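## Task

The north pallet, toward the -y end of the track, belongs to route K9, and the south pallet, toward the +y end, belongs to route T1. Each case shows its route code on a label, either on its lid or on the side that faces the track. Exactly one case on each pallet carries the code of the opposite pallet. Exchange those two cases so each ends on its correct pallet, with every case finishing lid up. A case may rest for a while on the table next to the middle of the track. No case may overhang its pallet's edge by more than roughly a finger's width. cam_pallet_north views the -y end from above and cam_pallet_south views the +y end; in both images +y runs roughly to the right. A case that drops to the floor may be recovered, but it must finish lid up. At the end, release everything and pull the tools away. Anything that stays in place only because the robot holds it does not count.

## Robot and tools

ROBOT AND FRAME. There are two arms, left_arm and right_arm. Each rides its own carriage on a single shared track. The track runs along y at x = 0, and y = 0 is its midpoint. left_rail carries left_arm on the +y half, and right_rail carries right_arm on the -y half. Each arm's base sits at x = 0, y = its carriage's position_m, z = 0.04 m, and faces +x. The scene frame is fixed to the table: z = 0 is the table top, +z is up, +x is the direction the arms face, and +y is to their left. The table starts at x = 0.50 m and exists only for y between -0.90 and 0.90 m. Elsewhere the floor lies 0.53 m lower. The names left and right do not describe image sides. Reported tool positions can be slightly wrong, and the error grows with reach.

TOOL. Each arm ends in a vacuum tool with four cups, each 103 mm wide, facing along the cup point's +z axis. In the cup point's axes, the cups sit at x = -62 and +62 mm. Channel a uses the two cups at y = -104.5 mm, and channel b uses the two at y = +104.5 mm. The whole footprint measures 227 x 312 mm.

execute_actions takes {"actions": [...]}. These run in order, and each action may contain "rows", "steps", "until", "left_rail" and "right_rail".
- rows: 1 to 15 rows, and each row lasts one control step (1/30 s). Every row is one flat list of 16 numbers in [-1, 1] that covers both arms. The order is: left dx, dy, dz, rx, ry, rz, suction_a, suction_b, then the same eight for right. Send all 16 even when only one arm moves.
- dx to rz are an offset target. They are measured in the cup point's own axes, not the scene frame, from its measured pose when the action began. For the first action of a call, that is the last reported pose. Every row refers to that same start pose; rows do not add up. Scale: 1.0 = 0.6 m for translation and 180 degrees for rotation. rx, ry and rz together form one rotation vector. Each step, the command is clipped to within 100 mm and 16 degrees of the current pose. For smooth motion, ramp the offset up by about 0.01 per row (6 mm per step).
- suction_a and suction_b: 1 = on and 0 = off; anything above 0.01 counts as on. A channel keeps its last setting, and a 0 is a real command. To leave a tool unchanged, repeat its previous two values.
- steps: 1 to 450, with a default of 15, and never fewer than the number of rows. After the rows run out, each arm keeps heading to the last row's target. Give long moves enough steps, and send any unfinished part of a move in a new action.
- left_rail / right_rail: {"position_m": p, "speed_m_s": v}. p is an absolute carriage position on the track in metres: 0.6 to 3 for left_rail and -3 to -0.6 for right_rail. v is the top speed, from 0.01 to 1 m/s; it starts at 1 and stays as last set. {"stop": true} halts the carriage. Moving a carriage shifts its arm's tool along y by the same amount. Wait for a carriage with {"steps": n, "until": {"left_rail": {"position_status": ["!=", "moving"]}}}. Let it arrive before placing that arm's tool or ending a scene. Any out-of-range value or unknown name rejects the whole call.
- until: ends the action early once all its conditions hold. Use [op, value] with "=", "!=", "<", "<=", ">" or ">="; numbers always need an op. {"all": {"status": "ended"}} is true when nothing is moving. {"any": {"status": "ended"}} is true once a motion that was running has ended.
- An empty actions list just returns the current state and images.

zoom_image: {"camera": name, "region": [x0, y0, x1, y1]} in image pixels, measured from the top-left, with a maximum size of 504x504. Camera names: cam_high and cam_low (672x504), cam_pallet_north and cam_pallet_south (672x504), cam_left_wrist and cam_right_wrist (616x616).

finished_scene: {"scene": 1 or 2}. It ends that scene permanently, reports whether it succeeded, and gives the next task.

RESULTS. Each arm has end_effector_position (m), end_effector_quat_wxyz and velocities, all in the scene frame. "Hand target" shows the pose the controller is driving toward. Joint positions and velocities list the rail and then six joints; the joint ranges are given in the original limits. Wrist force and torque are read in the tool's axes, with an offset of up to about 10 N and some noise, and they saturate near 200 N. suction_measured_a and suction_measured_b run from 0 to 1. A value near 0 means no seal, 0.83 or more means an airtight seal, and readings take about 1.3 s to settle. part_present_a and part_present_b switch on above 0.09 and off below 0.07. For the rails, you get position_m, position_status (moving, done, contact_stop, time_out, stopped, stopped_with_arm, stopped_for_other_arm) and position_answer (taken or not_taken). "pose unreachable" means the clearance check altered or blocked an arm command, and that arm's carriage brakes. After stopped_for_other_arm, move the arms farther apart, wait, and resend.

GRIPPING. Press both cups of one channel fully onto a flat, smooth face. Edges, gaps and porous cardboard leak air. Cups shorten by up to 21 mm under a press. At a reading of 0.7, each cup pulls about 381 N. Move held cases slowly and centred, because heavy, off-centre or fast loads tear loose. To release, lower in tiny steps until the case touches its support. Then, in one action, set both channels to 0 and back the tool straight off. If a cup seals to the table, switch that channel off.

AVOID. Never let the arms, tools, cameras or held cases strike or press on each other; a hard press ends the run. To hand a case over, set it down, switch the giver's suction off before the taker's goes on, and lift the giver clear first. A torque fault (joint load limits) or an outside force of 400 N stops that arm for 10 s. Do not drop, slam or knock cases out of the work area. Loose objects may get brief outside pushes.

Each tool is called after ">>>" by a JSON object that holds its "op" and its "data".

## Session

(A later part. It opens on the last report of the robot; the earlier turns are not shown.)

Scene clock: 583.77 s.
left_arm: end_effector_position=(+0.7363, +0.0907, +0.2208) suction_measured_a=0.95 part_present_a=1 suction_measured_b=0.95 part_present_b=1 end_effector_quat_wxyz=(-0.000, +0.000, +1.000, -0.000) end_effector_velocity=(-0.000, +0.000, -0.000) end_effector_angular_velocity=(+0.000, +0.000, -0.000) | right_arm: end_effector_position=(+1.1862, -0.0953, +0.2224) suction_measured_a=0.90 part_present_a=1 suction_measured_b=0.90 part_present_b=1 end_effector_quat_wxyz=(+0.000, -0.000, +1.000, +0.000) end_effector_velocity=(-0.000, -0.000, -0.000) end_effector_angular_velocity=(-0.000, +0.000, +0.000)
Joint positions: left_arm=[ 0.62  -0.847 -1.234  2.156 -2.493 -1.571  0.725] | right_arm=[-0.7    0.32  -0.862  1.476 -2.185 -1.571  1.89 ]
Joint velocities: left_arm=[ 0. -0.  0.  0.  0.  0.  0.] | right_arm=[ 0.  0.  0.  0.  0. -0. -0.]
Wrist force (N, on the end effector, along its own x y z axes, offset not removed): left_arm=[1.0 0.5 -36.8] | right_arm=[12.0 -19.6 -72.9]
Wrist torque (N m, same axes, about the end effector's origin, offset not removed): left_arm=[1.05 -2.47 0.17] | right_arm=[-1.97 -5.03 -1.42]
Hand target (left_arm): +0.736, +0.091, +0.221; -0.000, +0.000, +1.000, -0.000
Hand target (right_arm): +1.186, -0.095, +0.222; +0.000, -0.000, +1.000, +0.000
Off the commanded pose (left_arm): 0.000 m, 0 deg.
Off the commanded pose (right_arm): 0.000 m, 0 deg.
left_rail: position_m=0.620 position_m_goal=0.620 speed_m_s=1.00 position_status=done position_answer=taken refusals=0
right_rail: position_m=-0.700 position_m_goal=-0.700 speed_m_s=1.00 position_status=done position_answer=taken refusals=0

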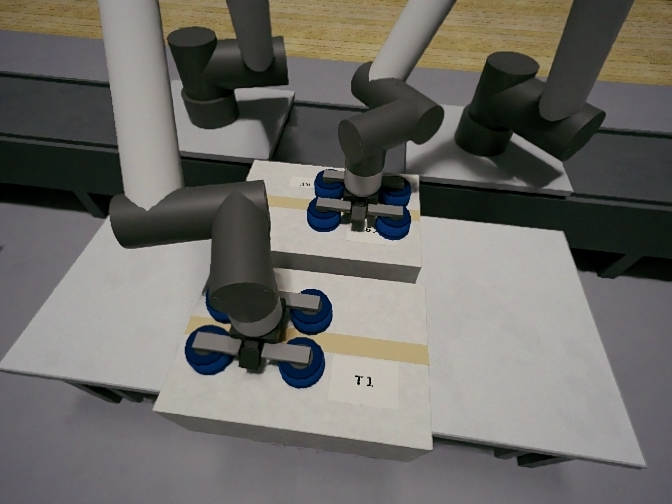

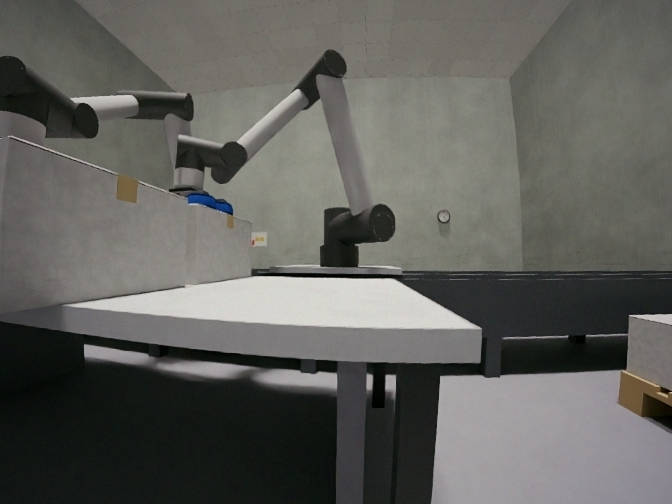

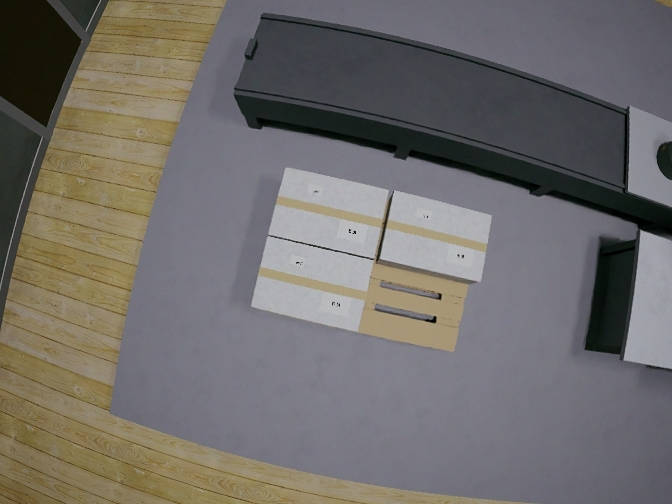

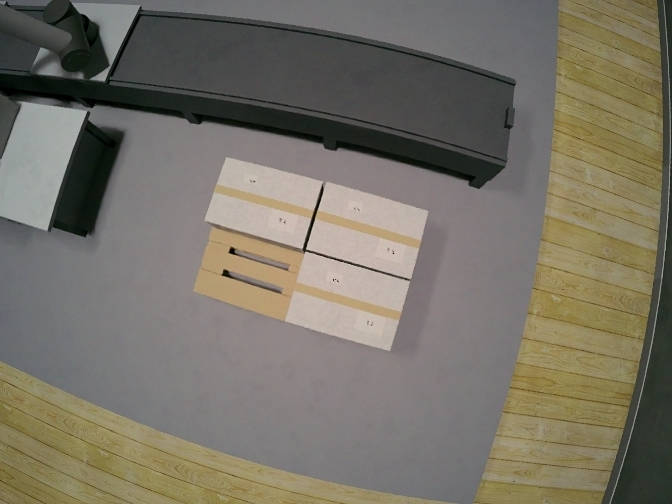

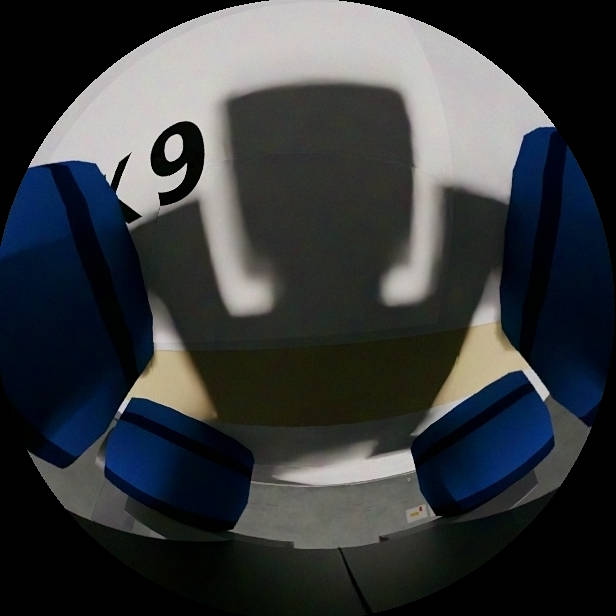

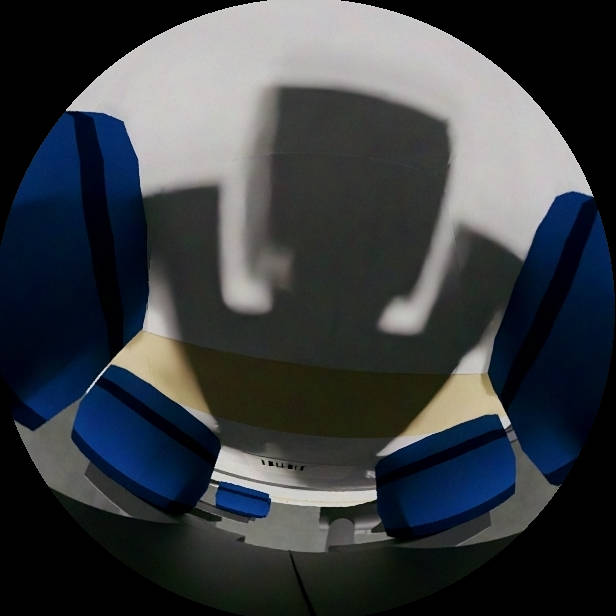

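>>> {"op": "execute_actions", "data": {"actions": [{"rows":[
[0,0,-0.01333,0,0,0,0,0,0,0,-0.01333,0,0,0,0,0],
[0,0,-0.03,0,0,0,0,0,0,0,-0.03,0,0,0,0,0],
[0,0,-0.04667,0,0,0,0,0,0,0,-0.04667,0,0,0,0,0],
[-0.00022,0.00018,-0.05833,0,0,0,0,0,0.00022,-0.00018,-0.05833,0,0,0,0,0],
[-0.00214,0.00179,-0.06333,0,0,0,0,0,0.00212,-0.00171,-0.06333,0,0,0,0,0],
[-0.00720,0.00601,-0.06333,0,0,0,0,0,0.00714,-0.00576,-0.06333,0,0,0,0,0],
[-0.01637,0.01367,-0.06333,0,0,0,0,0,0.01623,-0.01309,-0.06333,0,0,0,0,0],
[-0.02998,0.02503,-0.06333,0,0,0,0,0,0.02972,-0.02398,-0.06333,0,0,0,0,0],
[-0.04770,0.03982,-0.06333,0,0,0,0,0,0.04728,-0.03815,-0.06333,0,0,0,0,0],
[-0.06857,0.05723,-0.06333,0,0,0,0,0,0.06796,-0.05483,-0.06333,0,0,0,0,0],
[-0.09113,0.07607,-0.06333,0,0,0,0,0,0.09032,-0.07288,-0.06333,0,0,0,0,0],
[-0.11391,0.09508,-0.06333,0,0,0,0,0,0.11290,-0.09110,-0.06333,0,0,0,0,0],
[-0.13669,0.11410,-0.06333,0,0,0,0,0,0.13548,-0.10932,-0.06333,0,0,0,0,0],
[-0.15947,0.13312,-0.06333,0,0,0,0,0,0.15806,-0.12754,-0.06333,0,0,0,0,0],
[-0.18261,0.15164,-0.06333,0,0,0,0,0,0.18099,-0.14528,-0.06333,0,0,0,0,0]],"steps":15},
{"rows":[
[-0.11919,0.08281,0.0016,0,0,0,0,0,0.11585,-0.08563,-0.0059,0,0,0,0,0],
[-0.14647,0.09286,0.0016,0,0,0,0,0,0.14289,-0.09525,-0.0059,0,0,0,0,0],
[-0.17491,0.09795,0.0016,0,0,0,0,0,0.17109,-0.10014,-0.0059,0,0,0,0,0],
[-0.20375,0.09857,0.0016,0,0,0,0,0,0.19966,-0.10073,-0.0059,0,0,0,0,0],
[-0.23258,0.09857,0.0016,0,0,0,0,0,0.22825,-0.10073,-0.0059,0,0,0,0,0],
[-0.26142,0.09857,0.0016,0,0,0,0,0,0.25683,-0.10073,-0.0059,0,0,0,0,0],
[-0.29026,0.09857,0.0016,0,0,0,0,0,0.28541,-0.10073,-0.0059,0,0,0,0,0],
[-0.31910,0.09857,0.0016,0,0,0,0,0,0.31399,-0.10073,-0.0059,0,0,0,0,0],
[-0.34794,0.09857,0.0016,0,0,0,0,0,0.34258,-0.10073,-0.0059,0,0,0,0,0],
[-0.37677,0.09857,0.0016,0,0,0,0,0,0.37116,-0.10073,-0.0059,0,0,0,0,0],
[-0.40561,0.09794,0.0016,0,0,0,0,0,0.39974,-0.10010,-0.0059,0,0,0,0,0],
[-0.43404,0.09270,0.0016,0,0,0,0,0,0.42792,-0.09486,-0.0059,0,0,0,0,0],
[-0.46130,0.08238,0.0016,0,0,0,0,0,0.45494,-0.08454,-0.0059,0,0,0,0,0],
[-0.48688,0.06781,0.0016,0,0,0,0,0,0.48029,-0.06997,-0.0059,0,0,0,0,0],
[-0.51219,0.05269,0.0016,0,0,0,0,0,0.50537,-0.05485,-0.0059,0,0,0,0,0]],"steps":15},
{"rows":[
[-0.14551,-0.05775,0.00343,0,0,0,0,0,0.13681,0.05397,-0.00403,0,0,0,0,0],
[-0.17082,-0.07288,0.00415,0,0,0,0,0,0.16189,0.06910,-0.00305,0,0,0,0,0],
[-0.19589,-0.08786,0.00569,0,0,0,0,0,0.18674,0.08408,-0.00097,0,0,0,0,0],
[-0.21906,-0.10171,0.00796,0,0,0,0,0,0.20971,0.09793,0.00209,0,0,0,0,0],
[-0.23875,-0.11347,0.01064,0,0,0,0,0,0.22922,0.10969,0.00572,0,0,0,0,0],
[-0.25387,-0.12251,0.01331,0,0,0,0,0,0.24421,0.11873,0.00934,0,0,0,0,0],
[-0.26405,-0.12860,0.01558,0,0,0,0,0,0.25430,0.12482,0.01240,0,0,0,0,0],
[-0.26968,-0.13196,0.01712,0,0,0,0,0,0.25987,0.12818,0.01448,0,0,0,0,0],
[-0.27181,-0.13323,0.01784,0,0,0,0,0,0.26199,0.12945,0.01546,0,0,0,0,0],
[-0.27205,-0.13338,0.01797,0,0,0,0,0,0.26223,0.12960,0.01563,0,0,0,0,0]],"steps":10}]}}

Scene clock: 705.10 s.
left_arm: end_effector_position=(+1.1650, +0.1335, +0.2504) suction_measured_a=0.00 part_present_a=0 suction_measured_b=0.00 part_present_b=0 end_effector_quat_wxyz=(+0.003, -0.001, +1.000, -0.000) end_effector_velocity=(+0.247, -0.138, -0.030) end_effector_angular_velocity=(+0.002, +0.003, -0.001) | right_arm: end_effector_position=(+0.7599, -0.1285, +0.2562) suction_measured_a=0.00 part_present_a=0 suction_measured_b=0.00 part_present_b=0 end_effector_quat_wxyz=(-0.002, -0.001, +1.000, -0.000) end_effector_velocity=(-0.214, +0.130, -0.032) end_effector_angular_velocity=(+0.001, -0.004, -0.002)
Joint positions: left_arm=[ 0.62  -0.556 -0.947  1.592 -2.22  -1.568  1.013] | right_arm=[-0.7    0.431 -1.232  2.075 -2.41  -1.57   2.   ]
Joint velocities: left_arm=[ 0.     0.01   0.285 -0.481  0.199 -0.     0.011] | right_arm=[ 0.     0.223 -0.052  0.151 -0.103 -0.     0.225]
Wrist force (N, on the end effector, along its own x y z axes, offset not removed): left_arm=[-0.6 -5.2 -2.5] | right_arm=[7.4 5.7 -3.2]
Wrist torque (N m, same axes, about the end effector's origin, offset not removed): left_arm=[-0.47 0.09 -0.16] | right_arm=[1.00 -0.76 0.40]
Hand target (left_arm): +1.188, +0.121, +0.248; +0.002, -0.001, +1.000, -0.000
Hand target (right_arm): +0.742, -0.117, +0.253; -0.001, -0.000, +1.000, -0.000
Off the commanded pose (left_arm): 0.029 m, 0 deg.
Off the commanded pose (right_arm): 0.022 m, 0 deg.
left_rail: position_m=0.620 position_m_goal=0.620 speed_m_s=1.00 position_status=done position_answer=taken refusals=0
right_rail: position_m=-0.700 position_m_goal=-0.700 speed_m_s=1.00 position_status=done position_answer=taken refusals=0

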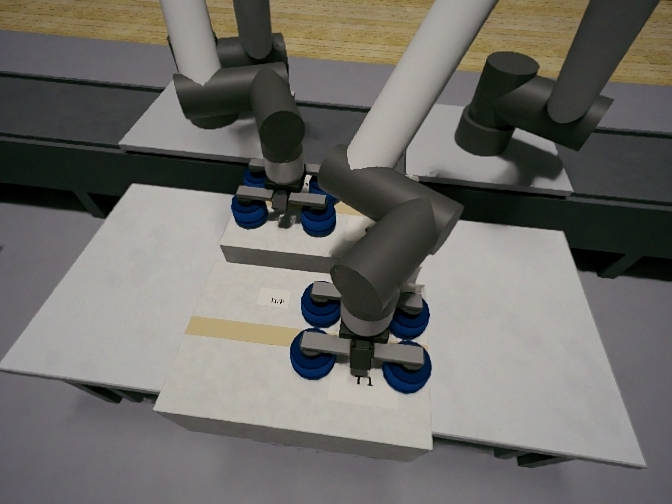

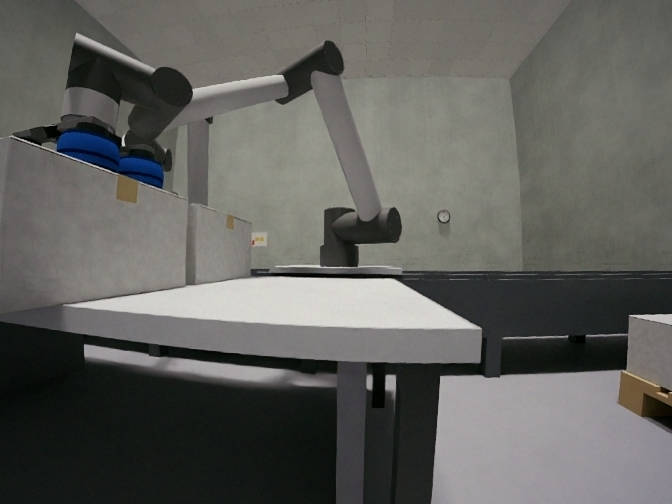

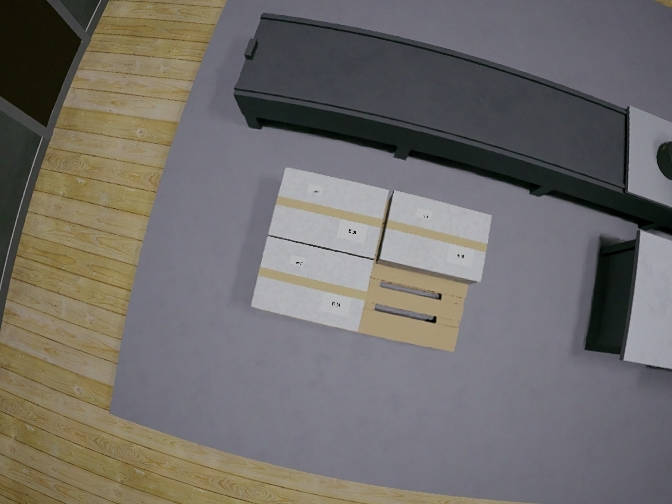

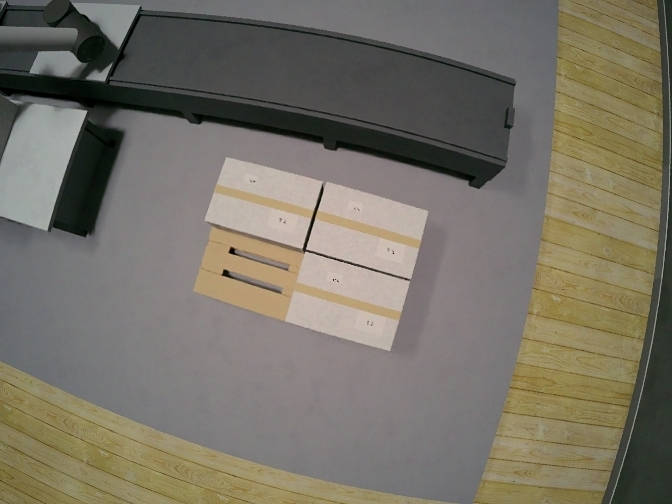

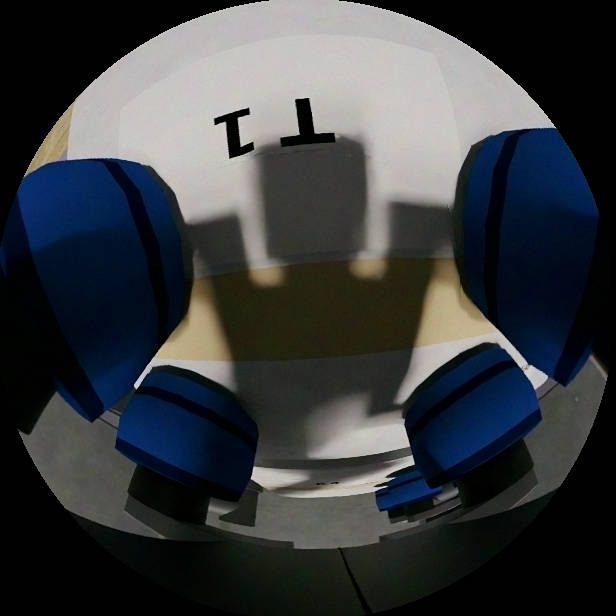

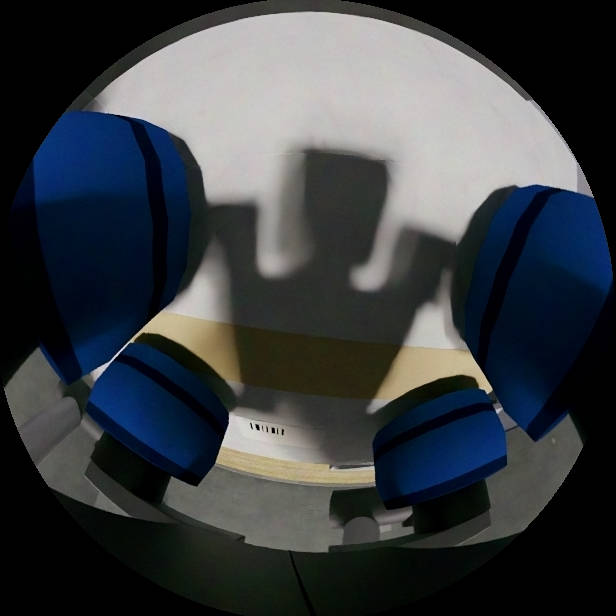

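>>> {"op": "execute_actions", "data": {"actions": []}}

>>> {"op": "zoom_image", "data": {"camera": "cam_high", "region": [210, 150, 450, 450]}}

Scene clock: 712.37 s.
left_arm: end_effector_position=(+1.1879, +0.1210, +0.2477) suction_measured_a=0.00 part_present_a=0 suction_measured_b=0.00 part_present_b=0 end_effector_quat_wxyz=(+0.002, -0.001, +1.000, -0.000) end_effector_velocity=(-0.000, -0.000, +0.000) end_effector_angular_velocity=(-0.000, -0.000, -0.000) | right_arm: end_effector_position=(+0.7415, -0.1170, +0.2534) suction_measured_a=0.00 part_present_a=0 suction_measured_b=0.00 part_present_b=0 end_effector_quat_wxyz=(-0.001, -0.000, +1.000, -0.000) end_effector_velocity=(+0.000, -0.000, -0.000) end_effector_angular_velocity=(-0.000, +0.000, -0.000)
Joint positions: left_arm=[ 0.62  -0.555 -0.921  1.547 -2.2   -1.569  1.014] | right_arm=[-0.7    0.451 -1.236  2.088 -2.42  -1.57   2.021]
Joint velocities: left_arm=[ 0. -0. -0.  0. -0.  0. -0.] | right_arm=[ 0. -0.  0. -0.  0.  0. -0.]
Wrist force (N, on the end effector, along its own x y z axes, offset not removed): left_arm=[1.9 0.3 -5.5] | right_arm=[0.8 -7.0 -3.7]
Wrist torque (N m, same axes, about the end effector's origin, offset not removed): left_arm=[0.23 -0.11 -0.20] | right_arm=[-0.80 -0.04 0.36]
Hand target (left_arm): +1.188, +0.121, +0.248; +0.002, -0.001, +1.000, -0.000
Hand target (right_arm): +0.742, -0.117, +0.253; -0.001, -0.000, +1.000, -0.000
Off the commanded pose (left_arm): 0.002 m, 0 deg.
Off the commanded pose (right_arm): 0.001 m, 0 deg.
left_rail: position_m=0.620 position_m_goal=0.620 speed_m_s=1.00 position_status=done position_answer=taken refusals=0
right_rail: position_m=-0.700 position_m_goal=-0.700 speed_m_s=1.00 position_status=done position_answer=taken refusals=0

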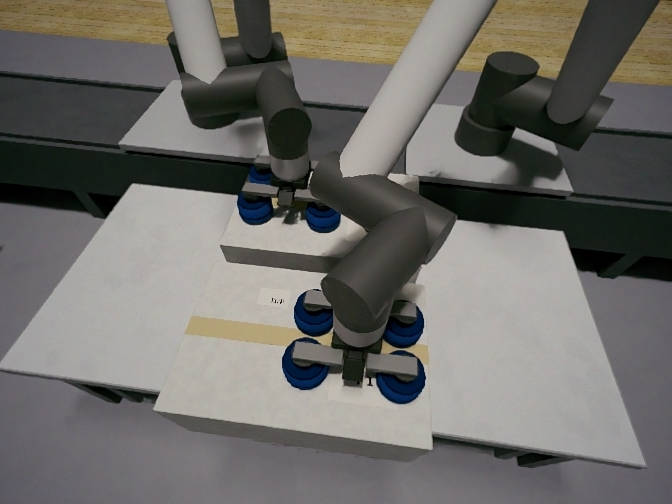

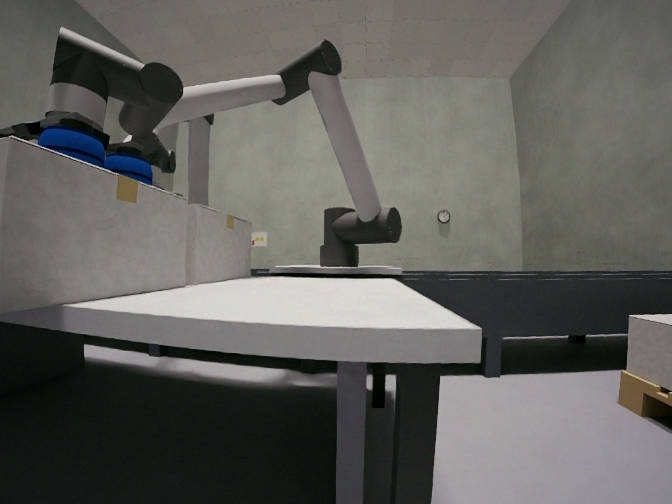

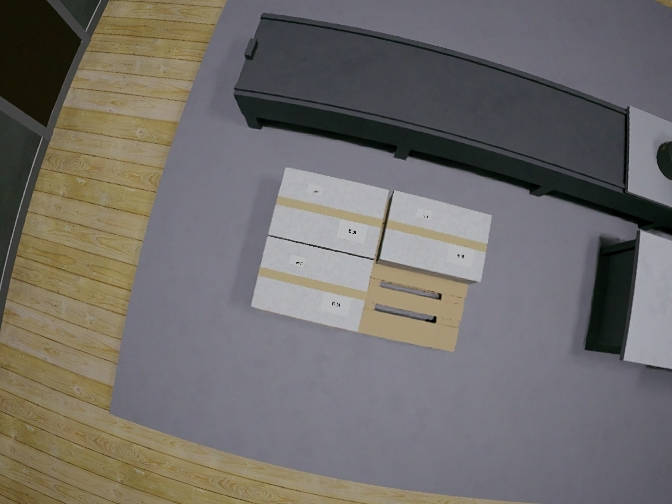

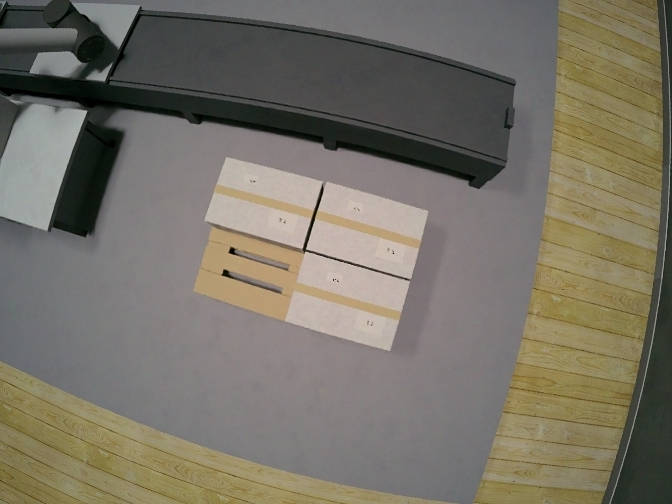

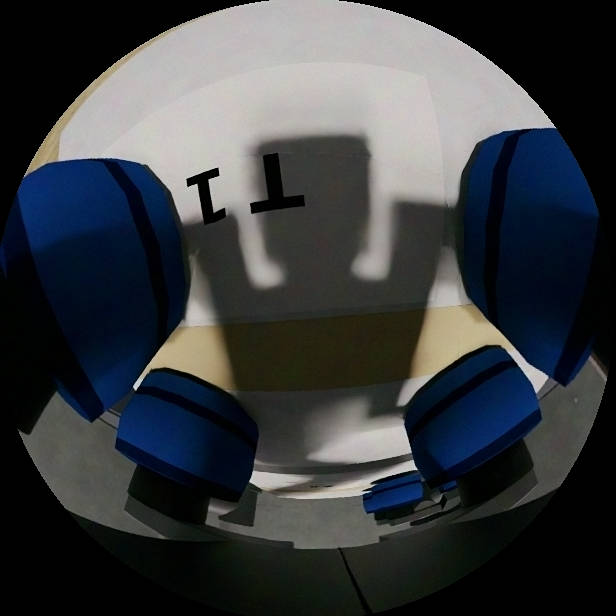

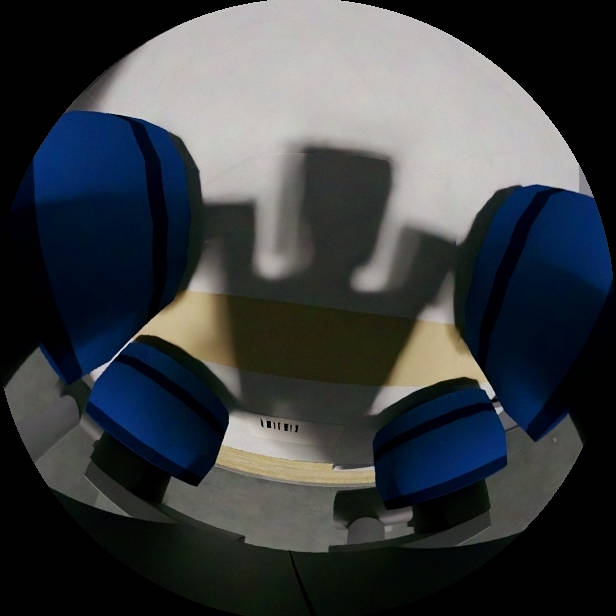

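Region (210, 150, 450, 450) of cam_high's 672x504 image, scaled by 1.680, with more detail than that image has; it fills the left 403 columns of this view, and the rest is white.

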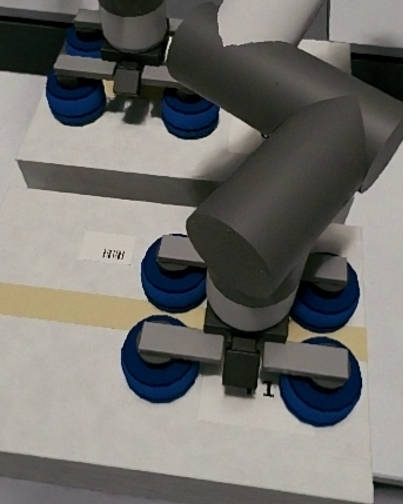

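>>> {"op": "execute_actions", "data": {"actions": [{"rows":[[0,0,0.006,0,0.0013,0.0006,1,1,0,0,0.011,0,-0.0008,0.0002,1,1],[0,0,0.015,0,0.0013,0.0006,1,1,0,0,0.024,0,-0.0008,0.0002,1,1],[0,0,0.0228,0,0.0013,0.0006,1,1,0,0,0.0348,0,-0.0008,0.0002,1,1]],"steps":3}]}}

Scene clock: 730.63 s.
left_arm: end_effector_position=(+1.1880, +0.1209, +0.2459) suction_measured_a=0.00 part_present_a=0 suction_measured_b=0.00 part_present_b=0 end_effector_quat_wxyz=(+0.001, -0.001, +1.000, -0.000) end_effector_velocity=(+0.001, -0.000, -0.060) end_effector_angular_velocity=(-0.000, +0.028, -0.013) | right_arm: end_effector_position=(+0.7415, -0.1170, +0.2503) suction_measured_a=0.00 part_present_a=0 suction_measured_b=0.00 part_present_b=0 end_effector_quat_wxyz=(-0.001, -0.000, +1.000, -0.000) end_effector_velocity=(-0.002, -0.001, -0.096) end_effector_angular_velocity=(-0.001, -0.014, -0.004)
Joint positions: left_arm=[ 0.62  -0.555 -0.919  1.547 -2.201 -1.569  1.015] | right_arm=[-0.7    0.451 -1.233  2.09  -2.426 -1.571  2.022]
Joint velocities: left_arm=[ 0.     0.004  0.046  0.007 -0.03  -0.015  0.016] | right_arm=[ 0.     0.002  0.094  0.055 -0.162 -0.007  0.006]
Wrist force (N, on the end effector, along its own x y z axes, offset not removed): left_arm=[7.4 0.6 -2.5] | right_arm=[-0.7 -6.2 -7.0]
Wrist torque (N m, same axes, about the end effector's origin, offset not removed): left_arm=[0.05 -0.77 -0.19] | right_arm=[-0.58 0.31 0.31]
Hand target (left_arm): +1.188, +0.121, +0.234; -0.000, -0.000, +1.000, +0.000
Hand target (right_arm): +0.741, -0.117, +0.233; -0.000, -0.000, +1.000, -0.000
Off the commanded pose (left_arm): 0.012 m, 0 deg.
Off the commanded pose (right_arm): 0.018 m, 0 deg.
left_rail: position_m=0.620 position_m_goal=0.620 speed_m_s=1.00 position_status=done position_answer=taken refusals=0
right_rail: position_m=-0.700 position_m_goal=-0.700 speed_m_s=1.00 position_status=done position_answer=taken refusals=0

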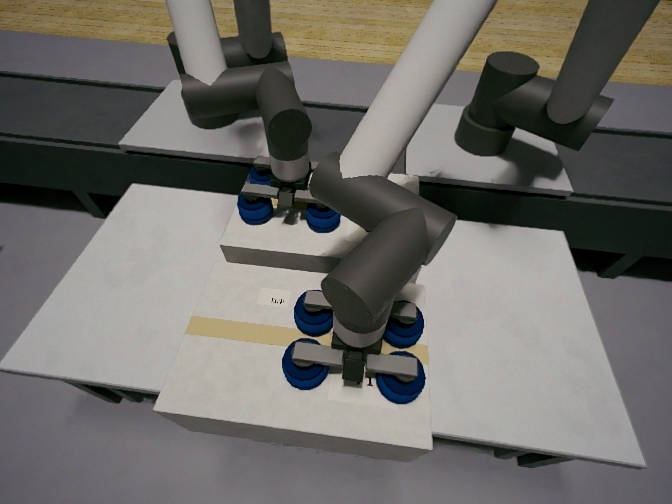

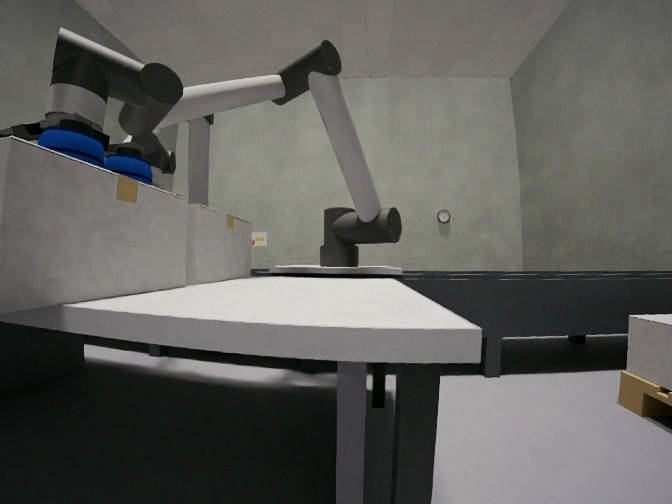

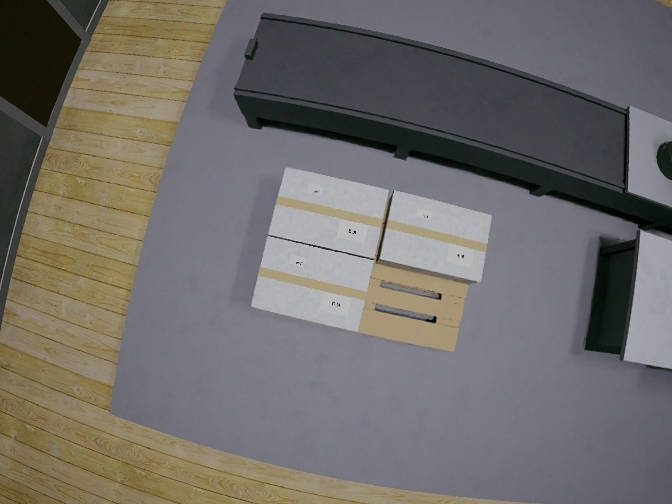

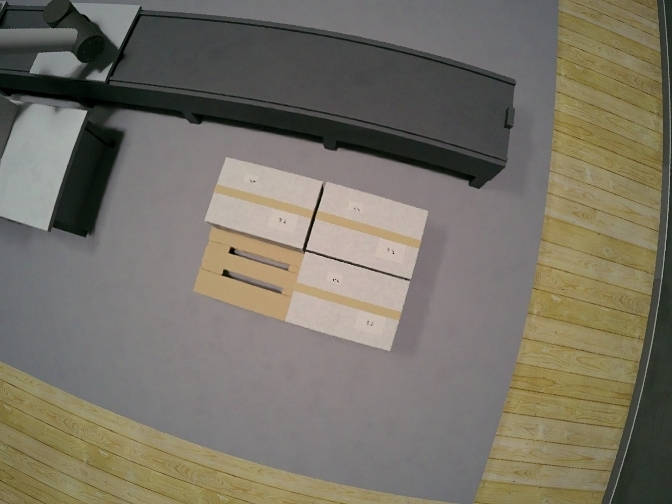

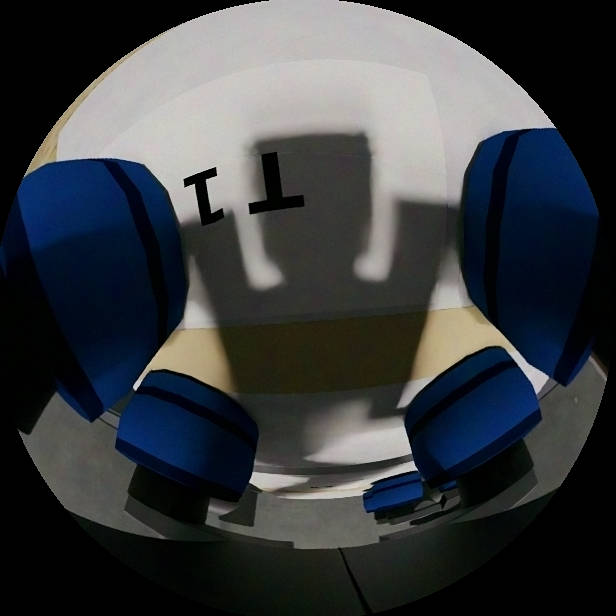

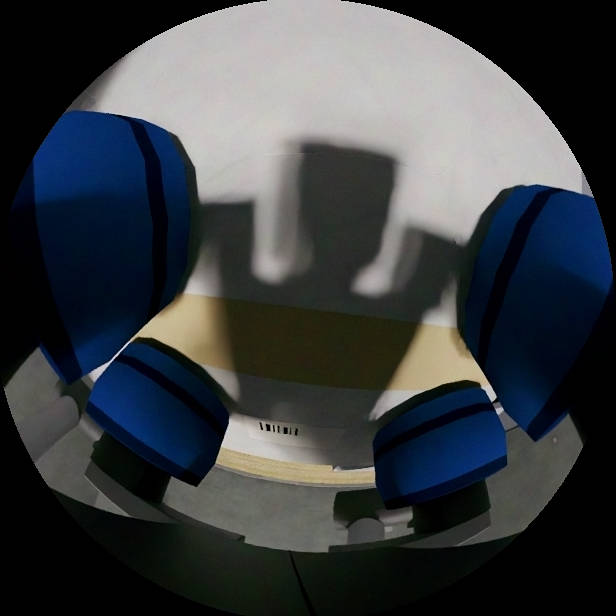

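>>> {"op": "execute_actions", "data": {"actions": []}}

Scene clock: 737.33 s.
left_arm: end_effector_position=(+1.1879, +0.1210, +0.2341) suction_measured_a=0.95 part_present_a=1 suction_measured_b=0.95 part_present_b=1 end_effector_quat_wxyz=(-0.000, -0.000, +1.000, +0.000) end_effector_velocity=(-0.000, -0.000, -0.000) end_effector_angular_velocity=(+0.000, +0.000, +0.000) | right_arm: end_effector_position=(+0.7411, -0.1173, +0.2329) suction_measured_a=0.90 part_present_a=1 suction_measured_b=0.90 part_present_b=1 end_effector_quat_wxyz=(-0.000, -0.000, +1.000, -0.000) end_effector_velocity=(-0.000, -0.000, +0.000) end_effector_angular_velocity=(-0.000, +0.000, -0.000)
Joint positions: left_arm=[ 0.62  -0.554 -0.911  1.55  -2.21  -1.571  1.016] | right_arm=[-0.7    0.452 -1.216  2.099 -2.453 -1.571  2.022]
Joint velocities: left_arm=[ 0. -0.  0. -0.  0. -0. -0.] | right_arm=[ 0.  0. -0. -0.  0.  0.  0.]
Wrist force (N, on the end effector, along its own x y z axes, offset not removed): left_arm=[-1.3 -2.0 -6.4] | right_arm=[-2.4 -2.7 -16.8]
Wrist torque (N m, same axes, about the end effector's origin, offset not removed): left_arm=[-7.16 -1.08 -0.32] | right_arm=[15.21 1.26 0.56]
Hand target (left_arm): +1.188, +0.121, +0.234; -0.000, -0.000, +1.000, +0.000
Hand target (right_arm): +0.741, -0.117, +0.233; -0.000, -0.000, +1.000, -0.000
Off the commanded pose (left_arm): 0.000 m, 0 deg.
Off the commanded pose (right_arm): 0.001 m, 0 deg.
left_rail: position_m=0.620 position_m_goal=0.620 speed_m_s=1.00 position_status=done position_answer=taken refusals=0
right_rail: position_m=-0.700 position_m_goal=-0.700 speed_m_s=1.00 position_status=done position_answer=taken refusals=0

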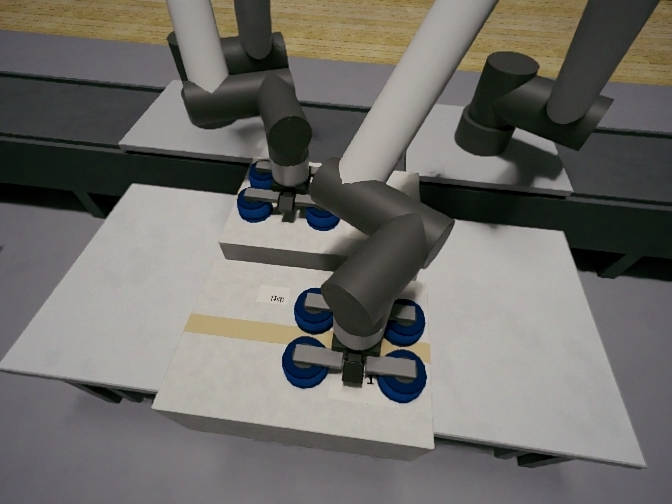

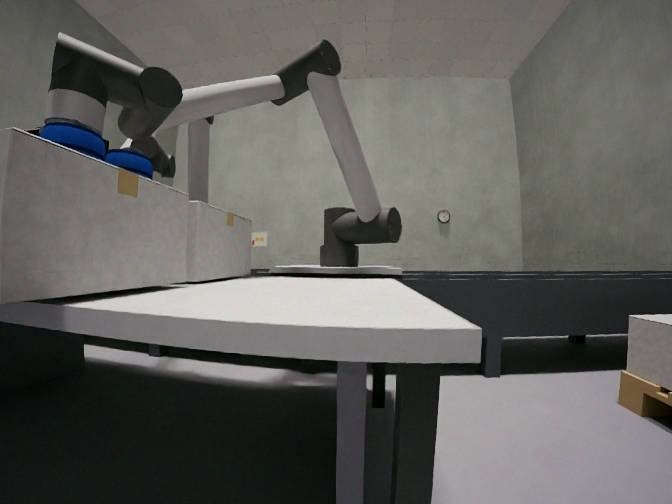

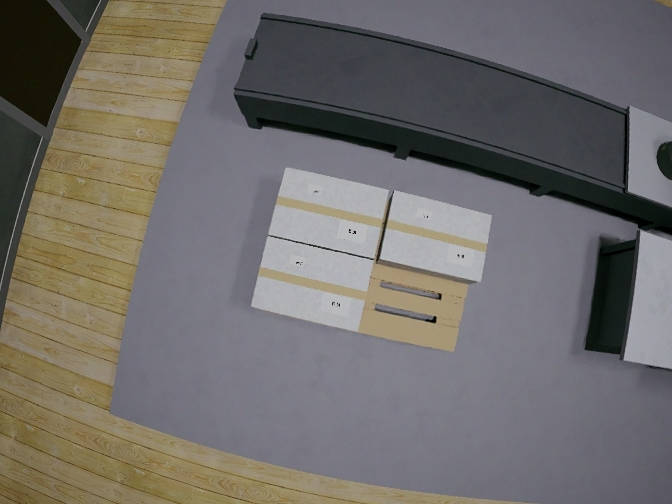

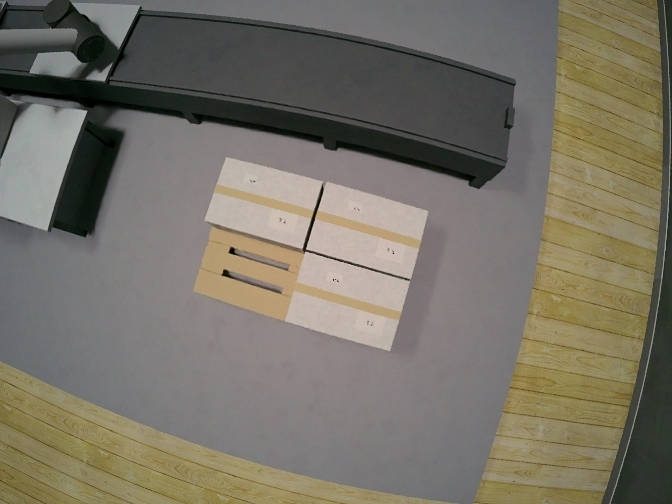

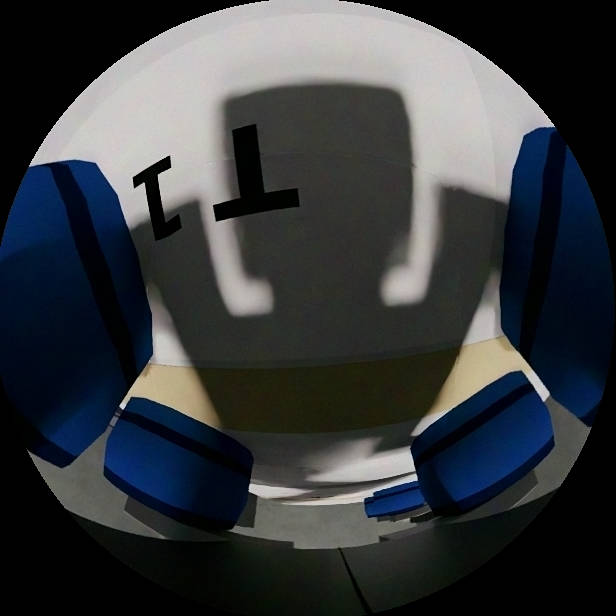

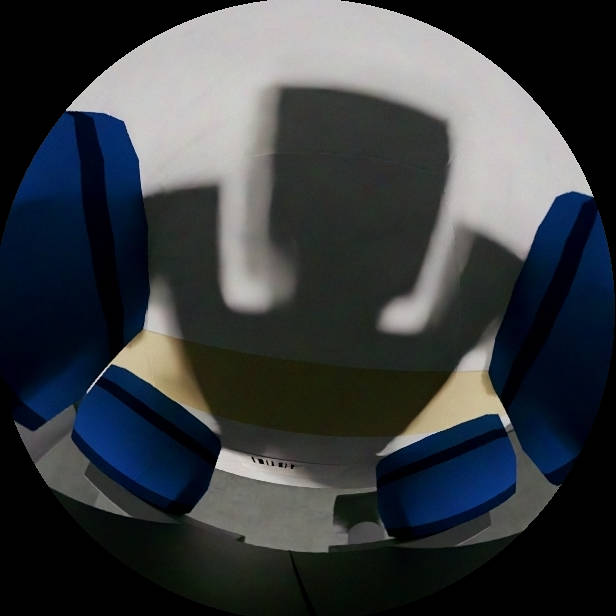

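>>> {"op": "execute_actions", "data": {"actions": []}}

Scene clock: 775.90 s.
left_arm: end_effector_position=(+1.1879, +0.1210, +0.2341) suction_measured_a=0.95 part_present_a=1 suction_measured_b=0.95 part_present_b=1 end_effector_quat_wxyz=(-0.000, -0.000, +1.000, +0.000) end_effector_velocity=(+0.000, +0.000, -0.000) end_effector_angular_velocity=(+0.000, -0.000, +0.000) | right_arm: end_effector_position=(+0.7411, -0.1173, +0.2329) suction_measured_a=0.90 part_present_a=1 suction_measured_b=0.90 part_present_b=1 end_effector_quat_wxyz=(-0.000, -0.000, +1.000, -0.000) end_effector_velocity=(-0.000, +0.000, +0.000) end_effector_angular_velocity=(+0.000, +0.000, -0.000)
Joint positions: left_arm=[ 0.62  -0.554 -0.911  1.55  -2.21  -1.571  1.016] | right_arm=[-0.7    0.452 -1.216  2.099 -2.453 -1.571  2.022]
Joint velocities: left_arm=[ 0.  0.  0.  0. -0.  0. -0.] | right_arm=[ 0.  0. -0.  0. -0.  0.  0.]
Wrist force (N, on the end effector, along its own x y z axes, offset not removed): left_arm=[3.5 -4.1 -11.8] | right_arm=[0.5 -4.9 -11.4]
Wrist torque (N m, same axes, about the end effector's origin, offset not removed): left_arm=[-7.31 -1.47 -0.08] | right_arm=[14.87 0.89 0.49]
Hand target (left_arm): +1.188, +0.121, +0.234; -0.000, -0.000, +1.000, +0.000
Hand target (right_arm): +0.741, -0.117, +0.233; -0.000, -0.000, +1.000, -0.000
Off the commanded pose (left_arm): 0.000 m, 0 deg.
Off the commanded pose (right_arm): 0.001 m, 0 deg.
left_rail: position_m=0.620 position_m_goal=0.620 speed_m_s=1.00 position_status=done position_answer=taken refusals=0
right_rail: position_m=-0.700 position_m_goal=-0.700 speed_m_s=1.00 position_status=done position_answer=taken refusals=0

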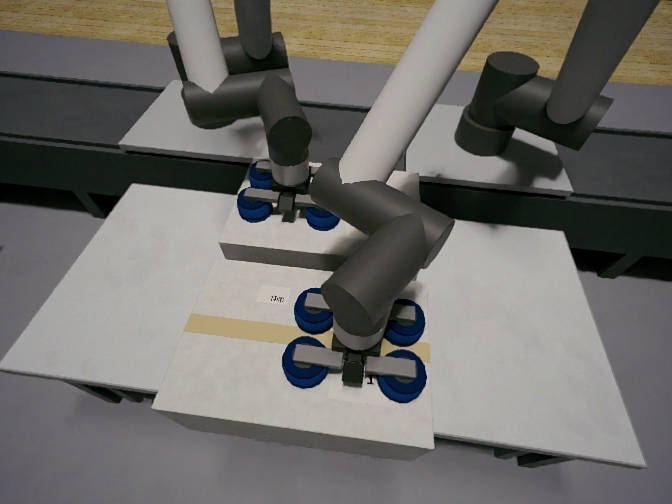

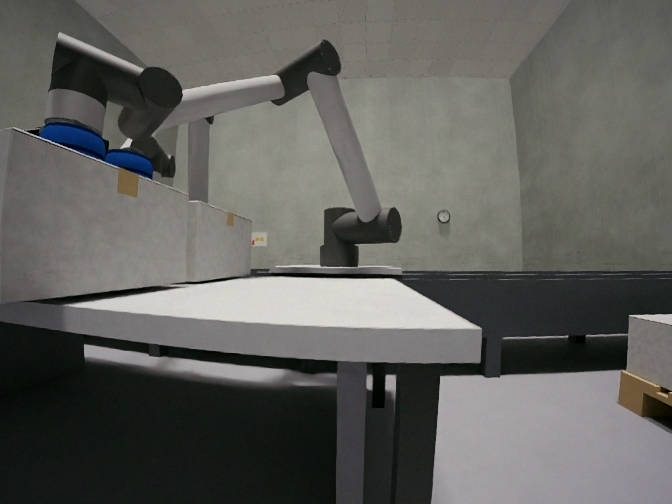

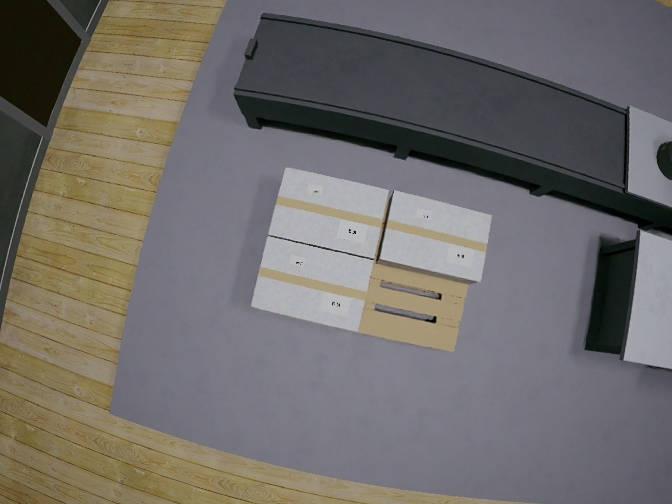

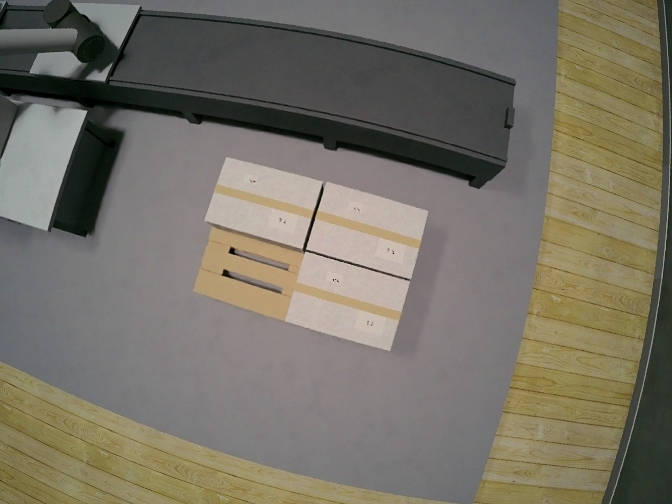

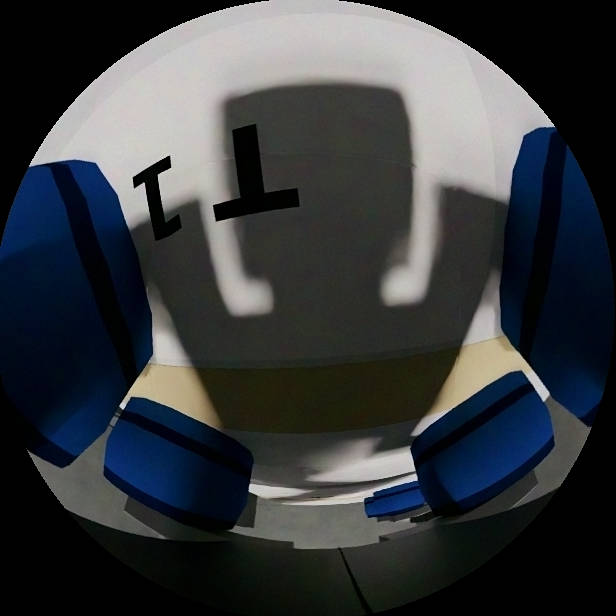

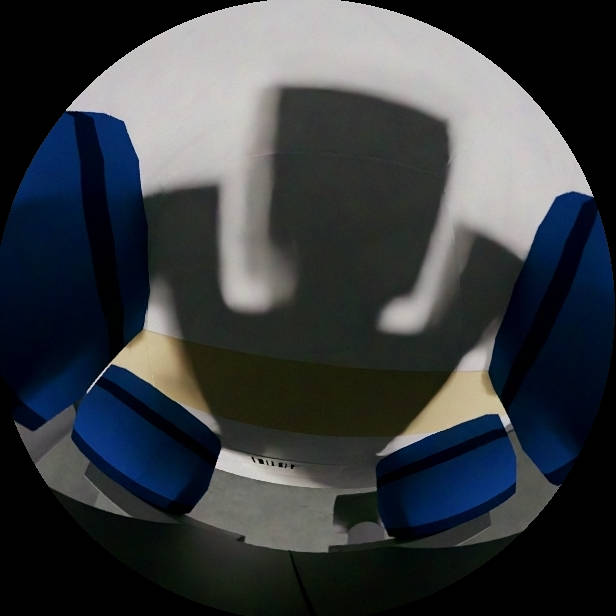

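>>> {"op": "zoom_image", "data": {"camera": "cam_low", "region": [0, 180, 280, 340]}}

>>> {"op": "zoom_image", "data": {"camera": "cam_high", "region": [140, 140, 480, 480]}}

Region (0, 180, 280, 340) of cam_low's 672x504 image, scaled by 1.800, with more detail than that image has; it fills the top 288 rows of this view, and the rest is white.

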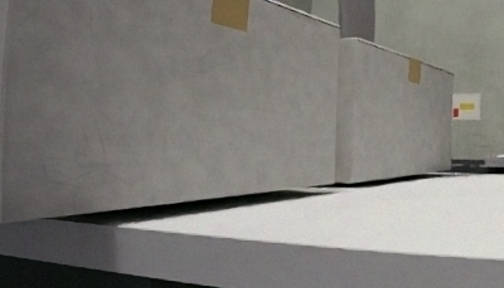

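Region (140, 140, 480, 480) of cam_high's 672x504 image, scaled by 1.482, with more detail than that image has.

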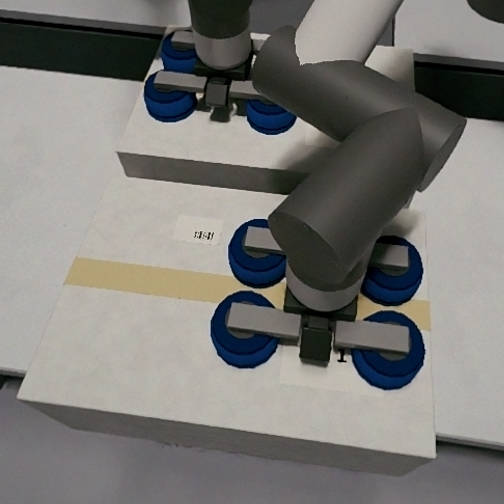

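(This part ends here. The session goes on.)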